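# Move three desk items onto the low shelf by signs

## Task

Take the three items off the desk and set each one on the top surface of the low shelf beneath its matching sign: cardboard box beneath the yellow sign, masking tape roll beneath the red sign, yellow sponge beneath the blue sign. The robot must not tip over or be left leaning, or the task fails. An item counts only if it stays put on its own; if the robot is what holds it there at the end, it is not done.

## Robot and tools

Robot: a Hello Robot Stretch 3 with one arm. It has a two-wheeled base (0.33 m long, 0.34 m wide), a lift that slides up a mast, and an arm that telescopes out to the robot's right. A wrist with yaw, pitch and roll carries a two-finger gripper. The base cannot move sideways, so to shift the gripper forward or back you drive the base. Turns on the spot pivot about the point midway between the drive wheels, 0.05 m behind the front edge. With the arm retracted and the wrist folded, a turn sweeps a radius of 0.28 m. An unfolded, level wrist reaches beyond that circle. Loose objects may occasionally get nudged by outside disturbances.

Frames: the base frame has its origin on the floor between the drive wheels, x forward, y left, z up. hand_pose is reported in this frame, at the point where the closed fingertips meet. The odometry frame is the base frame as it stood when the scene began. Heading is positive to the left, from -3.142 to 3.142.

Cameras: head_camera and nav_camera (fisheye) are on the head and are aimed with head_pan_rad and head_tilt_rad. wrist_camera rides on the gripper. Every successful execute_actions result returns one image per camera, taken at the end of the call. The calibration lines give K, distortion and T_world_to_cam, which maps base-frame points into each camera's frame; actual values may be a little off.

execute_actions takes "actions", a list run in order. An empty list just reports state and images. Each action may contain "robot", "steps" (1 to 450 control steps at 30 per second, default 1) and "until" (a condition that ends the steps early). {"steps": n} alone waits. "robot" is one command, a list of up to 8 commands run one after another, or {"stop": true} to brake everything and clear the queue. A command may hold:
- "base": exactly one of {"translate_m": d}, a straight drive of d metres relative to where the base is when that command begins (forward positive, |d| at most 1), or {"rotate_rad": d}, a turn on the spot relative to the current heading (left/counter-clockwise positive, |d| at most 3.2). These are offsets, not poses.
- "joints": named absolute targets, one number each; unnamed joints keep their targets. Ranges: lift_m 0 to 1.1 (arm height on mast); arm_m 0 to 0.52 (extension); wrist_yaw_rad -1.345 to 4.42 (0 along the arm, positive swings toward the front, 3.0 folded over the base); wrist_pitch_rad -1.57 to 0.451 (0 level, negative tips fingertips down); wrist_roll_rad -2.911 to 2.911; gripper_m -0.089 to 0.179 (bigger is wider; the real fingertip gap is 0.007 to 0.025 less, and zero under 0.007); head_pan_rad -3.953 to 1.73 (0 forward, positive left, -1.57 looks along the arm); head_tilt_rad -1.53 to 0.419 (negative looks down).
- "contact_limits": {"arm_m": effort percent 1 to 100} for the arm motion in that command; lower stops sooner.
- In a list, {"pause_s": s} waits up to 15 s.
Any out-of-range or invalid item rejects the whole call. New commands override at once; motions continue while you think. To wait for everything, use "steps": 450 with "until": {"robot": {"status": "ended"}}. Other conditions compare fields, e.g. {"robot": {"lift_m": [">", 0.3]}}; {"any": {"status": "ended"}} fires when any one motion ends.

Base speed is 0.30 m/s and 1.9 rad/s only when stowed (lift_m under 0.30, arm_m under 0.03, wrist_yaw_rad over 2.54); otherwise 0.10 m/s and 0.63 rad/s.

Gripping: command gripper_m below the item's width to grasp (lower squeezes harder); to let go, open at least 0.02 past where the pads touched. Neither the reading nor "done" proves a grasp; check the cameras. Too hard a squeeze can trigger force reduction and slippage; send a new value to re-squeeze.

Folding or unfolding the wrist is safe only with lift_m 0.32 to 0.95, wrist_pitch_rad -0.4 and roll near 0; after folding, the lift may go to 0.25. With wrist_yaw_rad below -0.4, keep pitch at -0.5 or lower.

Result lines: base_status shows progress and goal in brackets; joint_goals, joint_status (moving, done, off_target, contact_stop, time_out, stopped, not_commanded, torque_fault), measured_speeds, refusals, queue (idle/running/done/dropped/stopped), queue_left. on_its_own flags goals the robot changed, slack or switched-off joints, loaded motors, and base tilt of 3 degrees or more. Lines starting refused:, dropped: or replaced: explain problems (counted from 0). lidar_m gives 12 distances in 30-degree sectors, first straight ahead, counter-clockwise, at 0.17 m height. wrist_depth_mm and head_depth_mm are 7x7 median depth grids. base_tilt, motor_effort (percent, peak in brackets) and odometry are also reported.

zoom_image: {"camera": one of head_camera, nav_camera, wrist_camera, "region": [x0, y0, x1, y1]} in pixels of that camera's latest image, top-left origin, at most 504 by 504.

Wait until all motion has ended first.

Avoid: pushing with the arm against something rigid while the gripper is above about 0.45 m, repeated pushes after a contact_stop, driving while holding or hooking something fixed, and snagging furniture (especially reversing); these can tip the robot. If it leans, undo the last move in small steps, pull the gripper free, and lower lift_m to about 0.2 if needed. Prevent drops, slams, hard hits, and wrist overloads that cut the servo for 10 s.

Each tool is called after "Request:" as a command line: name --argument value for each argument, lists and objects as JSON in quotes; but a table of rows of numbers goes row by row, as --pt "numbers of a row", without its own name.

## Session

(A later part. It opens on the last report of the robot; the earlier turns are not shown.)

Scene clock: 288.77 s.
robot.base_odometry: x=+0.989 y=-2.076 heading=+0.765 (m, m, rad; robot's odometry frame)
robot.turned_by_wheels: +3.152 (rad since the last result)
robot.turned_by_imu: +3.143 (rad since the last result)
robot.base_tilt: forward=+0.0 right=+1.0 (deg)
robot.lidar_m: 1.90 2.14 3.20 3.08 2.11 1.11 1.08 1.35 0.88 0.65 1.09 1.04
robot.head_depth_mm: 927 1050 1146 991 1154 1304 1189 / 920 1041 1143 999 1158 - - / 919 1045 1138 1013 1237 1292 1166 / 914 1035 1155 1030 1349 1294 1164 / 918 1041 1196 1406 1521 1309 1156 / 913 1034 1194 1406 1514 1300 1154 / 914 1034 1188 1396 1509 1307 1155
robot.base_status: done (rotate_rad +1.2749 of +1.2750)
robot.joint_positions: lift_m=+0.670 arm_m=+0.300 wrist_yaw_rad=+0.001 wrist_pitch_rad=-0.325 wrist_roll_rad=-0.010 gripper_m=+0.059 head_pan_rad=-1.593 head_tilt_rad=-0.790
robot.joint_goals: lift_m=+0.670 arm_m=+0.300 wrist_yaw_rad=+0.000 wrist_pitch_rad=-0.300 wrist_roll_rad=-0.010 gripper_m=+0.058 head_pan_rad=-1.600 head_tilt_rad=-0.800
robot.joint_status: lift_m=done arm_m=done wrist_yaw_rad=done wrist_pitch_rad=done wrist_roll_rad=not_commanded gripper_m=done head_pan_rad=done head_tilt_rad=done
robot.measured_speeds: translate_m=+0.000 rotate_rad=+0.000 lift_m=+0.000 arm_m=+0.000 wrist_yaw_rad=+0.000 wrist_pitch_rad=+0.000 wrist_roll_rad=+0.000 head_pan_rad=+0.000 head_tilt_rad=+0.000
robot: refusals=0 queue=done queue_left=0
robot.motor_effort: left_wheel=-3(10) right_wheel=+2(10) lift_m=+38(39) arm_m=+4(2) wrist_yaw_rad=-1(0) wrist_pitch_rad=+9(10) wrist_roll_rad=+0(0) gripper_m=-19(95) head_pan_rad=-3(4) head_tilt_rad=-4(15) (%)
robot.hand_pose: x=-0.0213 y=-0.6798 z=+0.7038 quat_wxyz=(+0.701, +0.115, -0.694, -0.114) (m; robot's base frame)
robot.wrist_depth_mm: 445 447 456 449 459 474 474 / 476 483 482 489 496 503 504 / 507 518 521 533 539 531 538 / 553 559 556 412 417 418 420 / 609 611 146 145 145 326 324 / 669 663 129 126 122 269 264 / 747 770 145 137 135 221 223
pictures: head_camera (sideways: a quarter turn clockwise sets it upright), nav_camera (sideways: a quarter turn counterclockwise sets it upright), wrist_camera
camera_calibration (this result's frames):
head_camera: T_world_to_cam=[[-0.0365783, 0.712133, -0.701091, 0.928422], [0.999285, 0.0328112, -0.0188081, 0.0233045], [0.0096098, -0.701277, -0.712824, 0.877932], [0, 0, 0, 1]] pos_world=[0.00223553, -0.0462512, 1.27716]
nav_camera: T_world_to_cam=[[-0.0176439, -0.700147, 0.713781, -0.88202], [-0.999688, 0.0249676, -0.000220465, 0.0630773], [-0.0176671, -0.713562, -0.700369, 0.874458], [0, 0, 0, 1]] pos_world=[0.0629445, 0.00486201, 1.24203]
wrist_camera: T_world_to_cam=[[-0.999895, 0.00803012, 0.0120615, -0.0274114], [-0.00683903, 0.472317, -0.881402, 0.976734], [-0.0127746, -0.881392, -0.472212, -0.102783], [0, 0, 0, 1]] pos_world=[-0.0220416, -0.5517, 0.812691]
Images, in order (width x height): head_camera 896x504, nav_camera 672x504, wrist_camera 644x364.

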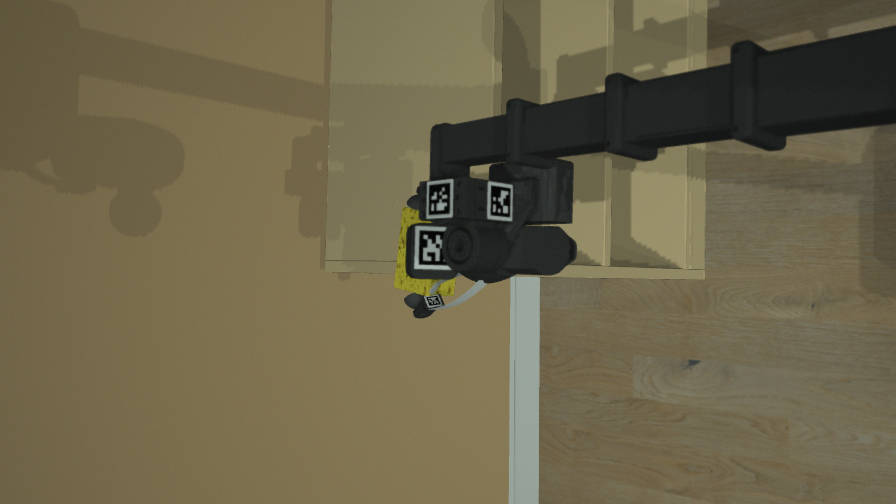

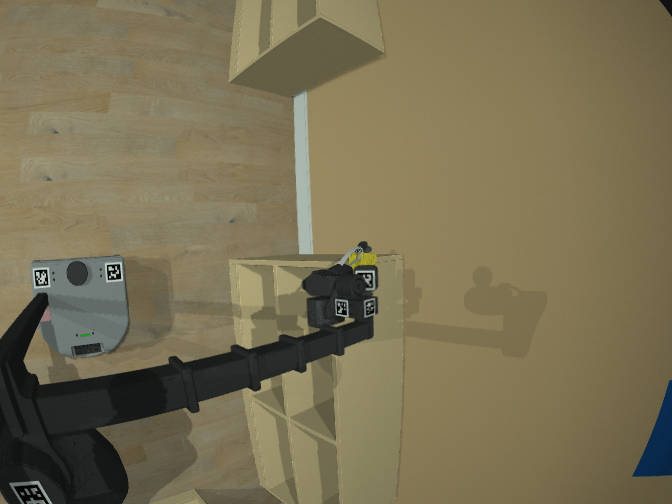

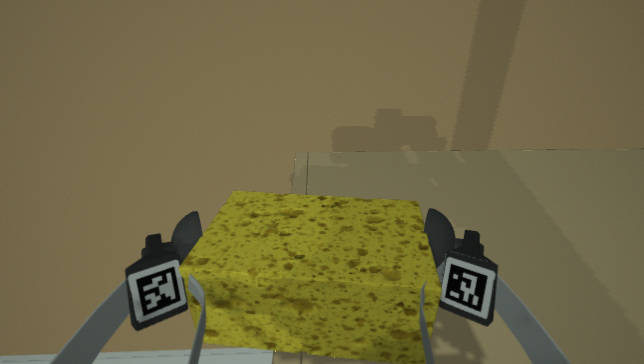

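Request:
execute_actions --actions '[{"robot":[{"base":{"translate_m":-0.25},"joints":{"arm_m":0.39}},{"joints":{"lift_m":0.604}},{"joints":{"gripper_m":0.16}},{"joints":{"arm_m":0.1,"lift_m":0.64,"head_pan_rad":-0.6,"head_tilt_rad":-0.45}}],"steps":450,"until":{"robot":{"status":"ended"}}}]'

Request:
execute_actions --actions '[{"robot":{"joints":{"head_pan_rad":-3.0}},"steps":90,"until":{"robot":{"status":"ended"}}}]'

Scene clock: 301.83 s.
robot.base_odometry: x=+0.809 y=-2.249 heading=+0.765 (m, m, rad; robot's odometry frame)
robot.turned_by_wheels: +0.000 (rad since the last result)
robot.turned_by_imu: +0.002 (rad since the last result)
robot.base_tilt: forward=+0.1 right=+0.9 (deg)
robot.lidar_m: 2.15 2.37 3.53 3.01 1.23 0.87 1.04 0.84 0.73 0.90 0.69 1.24
robot.head_depth_mm: 1121 1174 1235 1296 1372 1442 1410 / 1238 1296 1363 1442 1528 1589 1397 / 1377 1460 1537 1586 1659 1710 1393 / 1551 1650 1769 1579 1523 1632 1399 / 1784 1900 2018 1656 1638 1596 1384 / 2079 2278 2282 1854 1955 1657 1383 / 2219 2368 2475 2331 2086 1648 1383
robot.base_status: done (translate_m -0.2500 of -0.2500)
robot.joint_positions: lift_m=+0.640 arm_m=+0.100 wrist_yaw_rad=+0.001 wrist_pitch_rad=-0.323 wrist_roll_rad=-0.010 gripper_m=+0.160 head_pan_rad=-0.607 head_tilt_rad=-0.458
robot.joint_goals: lift_m=+0.640 arm_m=+0.100 wrist_yaw_rad=+0.000 wrist_pitch_rad=-0.300 wrist_roll_rad=-0.010 gripper_m=+0.160 head_pan_rad=-0.600 head_tilt_rad=-0.450
robot.joint_status: lift_m=done arm_m=done wrist_yaw_rad=done wrist_pitch_rad=done wrist_roll_rad=not_commanded gripper_m=done head_pan_rad=done head_tilt_rad=done
robot.measured_speeds: translate_m=+0.000 rotate_rad=+0.000 lift_m=+0.000 arm_m=+0.000 wrist_yaw_rad=+0.000 wrist_pitch_rad=+0.000 wrist_roll_rad=+0.000 head_pan_rad=+0.000 head_tilt_rad=+0.000
robot: refusals=0 queue=done queue_left=0
robot.motor_effort: left_wheel=-2(7) right_wheel=+2(4) lift_m=+38(39) arm_m=-3(5) wrist_yaw_rad=-1(0) wrist_pitch_rad=+8(9) wrist_roll_rad=+0(0) gripper_m=+0(82) head_pan_rad=+4(51) head_tilt_rad=+5(29) (%)
robot.hand_pose: x=-0.0213 y=-0.4806 z=+0.6742 quat_wxyz=(+0.702, +0.115, -0.694, -0.113) (m; robot's base frame)
robot.wrist_depth_mm: 611 618 628 636 635 647 661 / 660 665 665 684 682 703 709 / 702 610 506 409 514 509 504 / 746 362 365 359 362 363 379 / 841 506 714 713 700 515 434 / 910 561 573 570 578 - 556 / 845 481 490 487 502 486 499
pictures: head_camera (sideways: a quarter turn clockwise sets it upright), nav_camera (sideways: a quarter turn counterclockwise sets it upright), wrist_camera
camera_calibration (this result's frames):
head_camera: T_world_to_cam=[[-0.39433, 0.209829, -0.894693, 1.183], [0.531575, 0.846253, -0.0358192, 0.048316], [0.749621, -0.489721, -0.445243, 0.525309], [0, 0, 0, 1]] pos_world=[0.0470257, -0.0318606, 1.29404]
nav_camera: T_world_to_cam=[[0.351497, -0.246409, 0.903179, -1.1312], [-0.572292, -0.820049, -0.0010062, 0.0614934], [0.740899, -0.516529, -0.429263, 0.517127], [0, 0, 0, 1]] pos_world=[0.0496664, 0.0388004, 1.24372]
wrist_camera: T_world_to_cam=[[-0.999894, 0.00817134, 0.0120458, -0.0286034], [-0.0067809, 0.470782, -0.882224, 0.856418], [-0.0128799, -0.882212, -0.470677, 0.0573419], [0, 0, 0, 1]] pos_world=[-0.0220545, -0.352364, 0.782886]
Images, in order (width x height): head_camera 896x504, nav_camera 672x504, wrist_camera 644x364.

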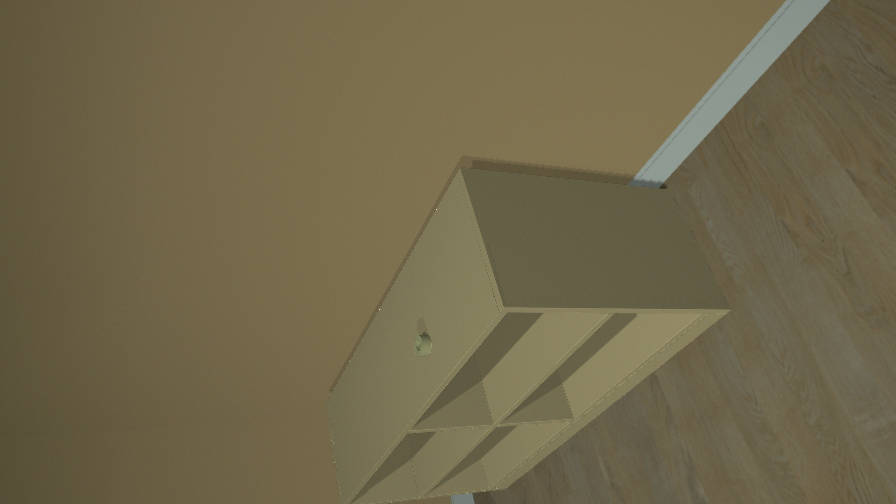

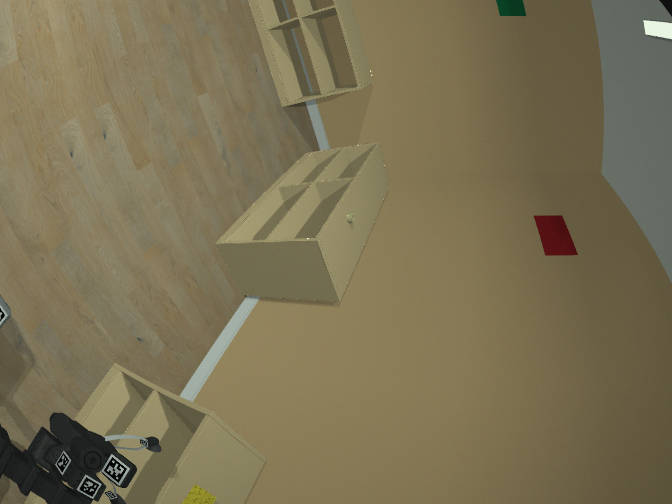

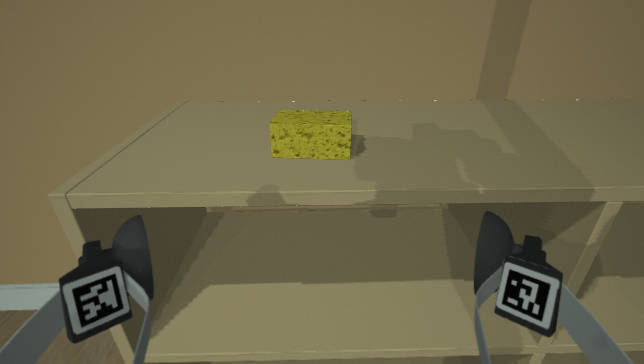

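Scene clock: 303.53 s.
robot.base_odometry: x=+0.809 y=-2.249 heading=+0.765 (m, m, rad; robot's odometry frame)
robot.turned_by_wheels: +0.000 (rad since the last result)
robot.turned_by_imu: +0.000 (rad since the last result)
robot.base_tilt: forward=+0.0 right=+0.9 (deg)
robot.lidar_m: 2.14 2.36 3.51 3.02 1.23 0.87 1.05 0.84 0.73 0.90 0.69 1.24
robot.head_depth_mm: 1004 1072 1150 1246 1172 1153 1128 / 1010 1087 1173 1258 1166 1188 1225 / 1029 1096 1190 1289 1159 1176 1245 / 1036 1120 1196 1308 1149 1210 1262 / 1057 1128 1221 1325 1145 1167 1265 / 1063 1143 1233 1343 1463 1568 1338 / 1072 1159 1256 1371 1497 1607 1370
robot.base_status: done (translate_m -0.2500 of -0.2500)
robot.joint_positions: lift_m=+0.640 arm_m=+0.100 wrist_yaw_rad=+0.001 wrist_pitch_rad=-0.323 wrist_roll_rad=-0.010 gripper_m=+0.160 head_pan_rad=-2.993 head_tilt_rad=-0.458
robot.joint_goals: lift_m=+0.640 arm_m=+0.100 wrist_yaw_rad=+0.000 wrist_pitch_rad=-0.300 wrist_roll_rad=-0.010 gripper_m=+0.160 head_pan_rad=-3.000 head_tilt_rad=-0.450
robot.joint_status: lift_m=done arm_m=done wrist_yaw_rad=done wrist_pitch_rad=done wrist_roll_rad=not_commanded gripper_m=done head_pan_rad=done head_tilt_rad=done
robot.measured_speeds: translate_m=+0.000 rotate_rad=+0.000 lift_m=+0.000 arm_m=+0.000 wrist_yaw_rad=+0.000 wrist_pitch_rad=+0.000 wrist_roll_rad=+0.000 head_pan_rad=+0.000 head_tilt_rad=+0.000
robot: refusals=0 queue=done queue_left=0
robot.motor_effort: left_wheel=-2(2) right_wheel=+2(2) lift_m=+38(38) arm_m=-3(3) wrist_yaw_rad=+0(0) wrist_pitch_rad=+8(8) wrist_roll_rad=+0(0) gripper_m=+1(0) head_pan_rad=-4(51) head_tilt_rad=+5(4) (%)
robot.hand_pose: x=-0.0213 y=-0.4806 z=+0.6742 quat_wxyz=(+0.702, +0.115, -0.694, -0.113) (m; robot's base frame)
robot.wrist_depth_mm: 616 615 629 638 640 632 652 / 660 677 682 683 687 678 709 / 713 616 509 408 514 511 505 / 750 358 360 360 360 362 381 / 827 516 692 705 706 518 431 / 902 553 568 580 565 - 556 / 850 485 489 490 512 487 500
pictures: head_camera (sideways: a quarter turn clockwise sets it upright), nav_camera (sideways: a quarter turn counterclockwise sets it upright), wrist_camera
camera_calibration (this result's frames):
head_camera: T_world_to_cam=[[0.430869, 0.117796, -0.894693, 1.17797], [0.193659, -0.980415, -0.0358192, 0.0503773], [-0.88139, -0.157832, -0.445243, 0.535259], [0, 0, 0, 1]] pos_world=[-0.0455344, -0.00488816, 1.29404]
nav_camera: T_world_to_cam=[[-0.424792, -0.0617975, 0.903179, -1.12646], [-0.146056, 0.989276, -0.0010062, 0.0588934], [-0.893431, -0.132342, -0.429263, 0.527096], [0, 0, 0, 1]] pos_world=[0.00101242, -0.0581173, 1.24372]
wrist_camera: T_world_to_cam=[[-0.999894, 0.00817141, 0.0120459, -0.0286034], [-0.00678096, 0.470782, -0.882224, 0.856418], [-0.01288, -0.882212, -0.470677, 0.0573419], [0, 0, 0, 1]] pos_world=[-0.0220545, -0.352364, 0.782886]
Images, in order (width x height): head_camera 896x504, nav_camera 672x504, wrist_camera 644x364.

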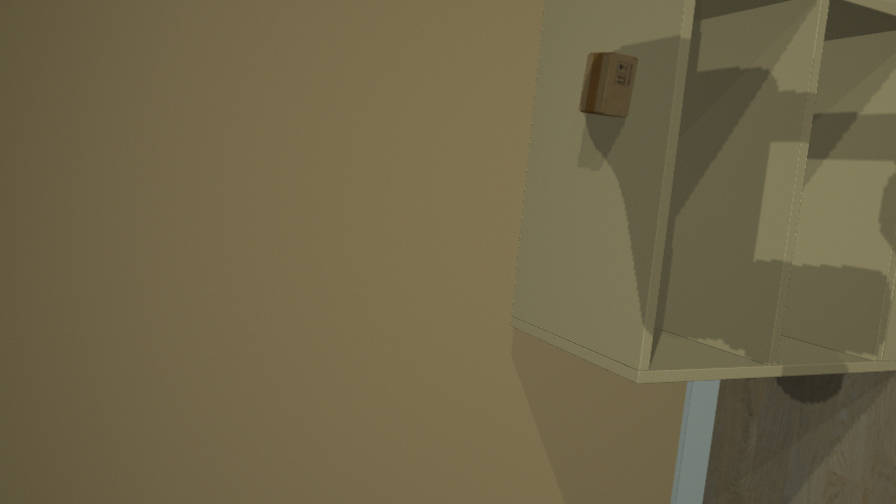

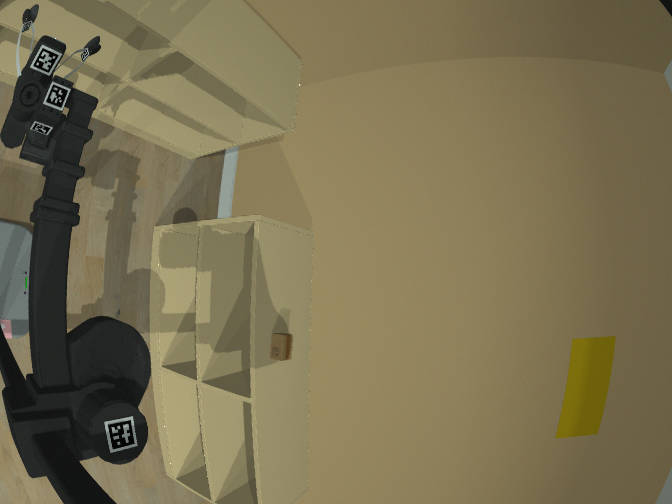

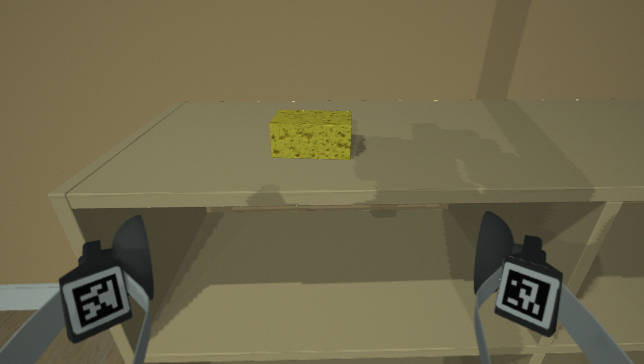

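Request:
finished_scene --scene 2

The scene is finished: the task was done.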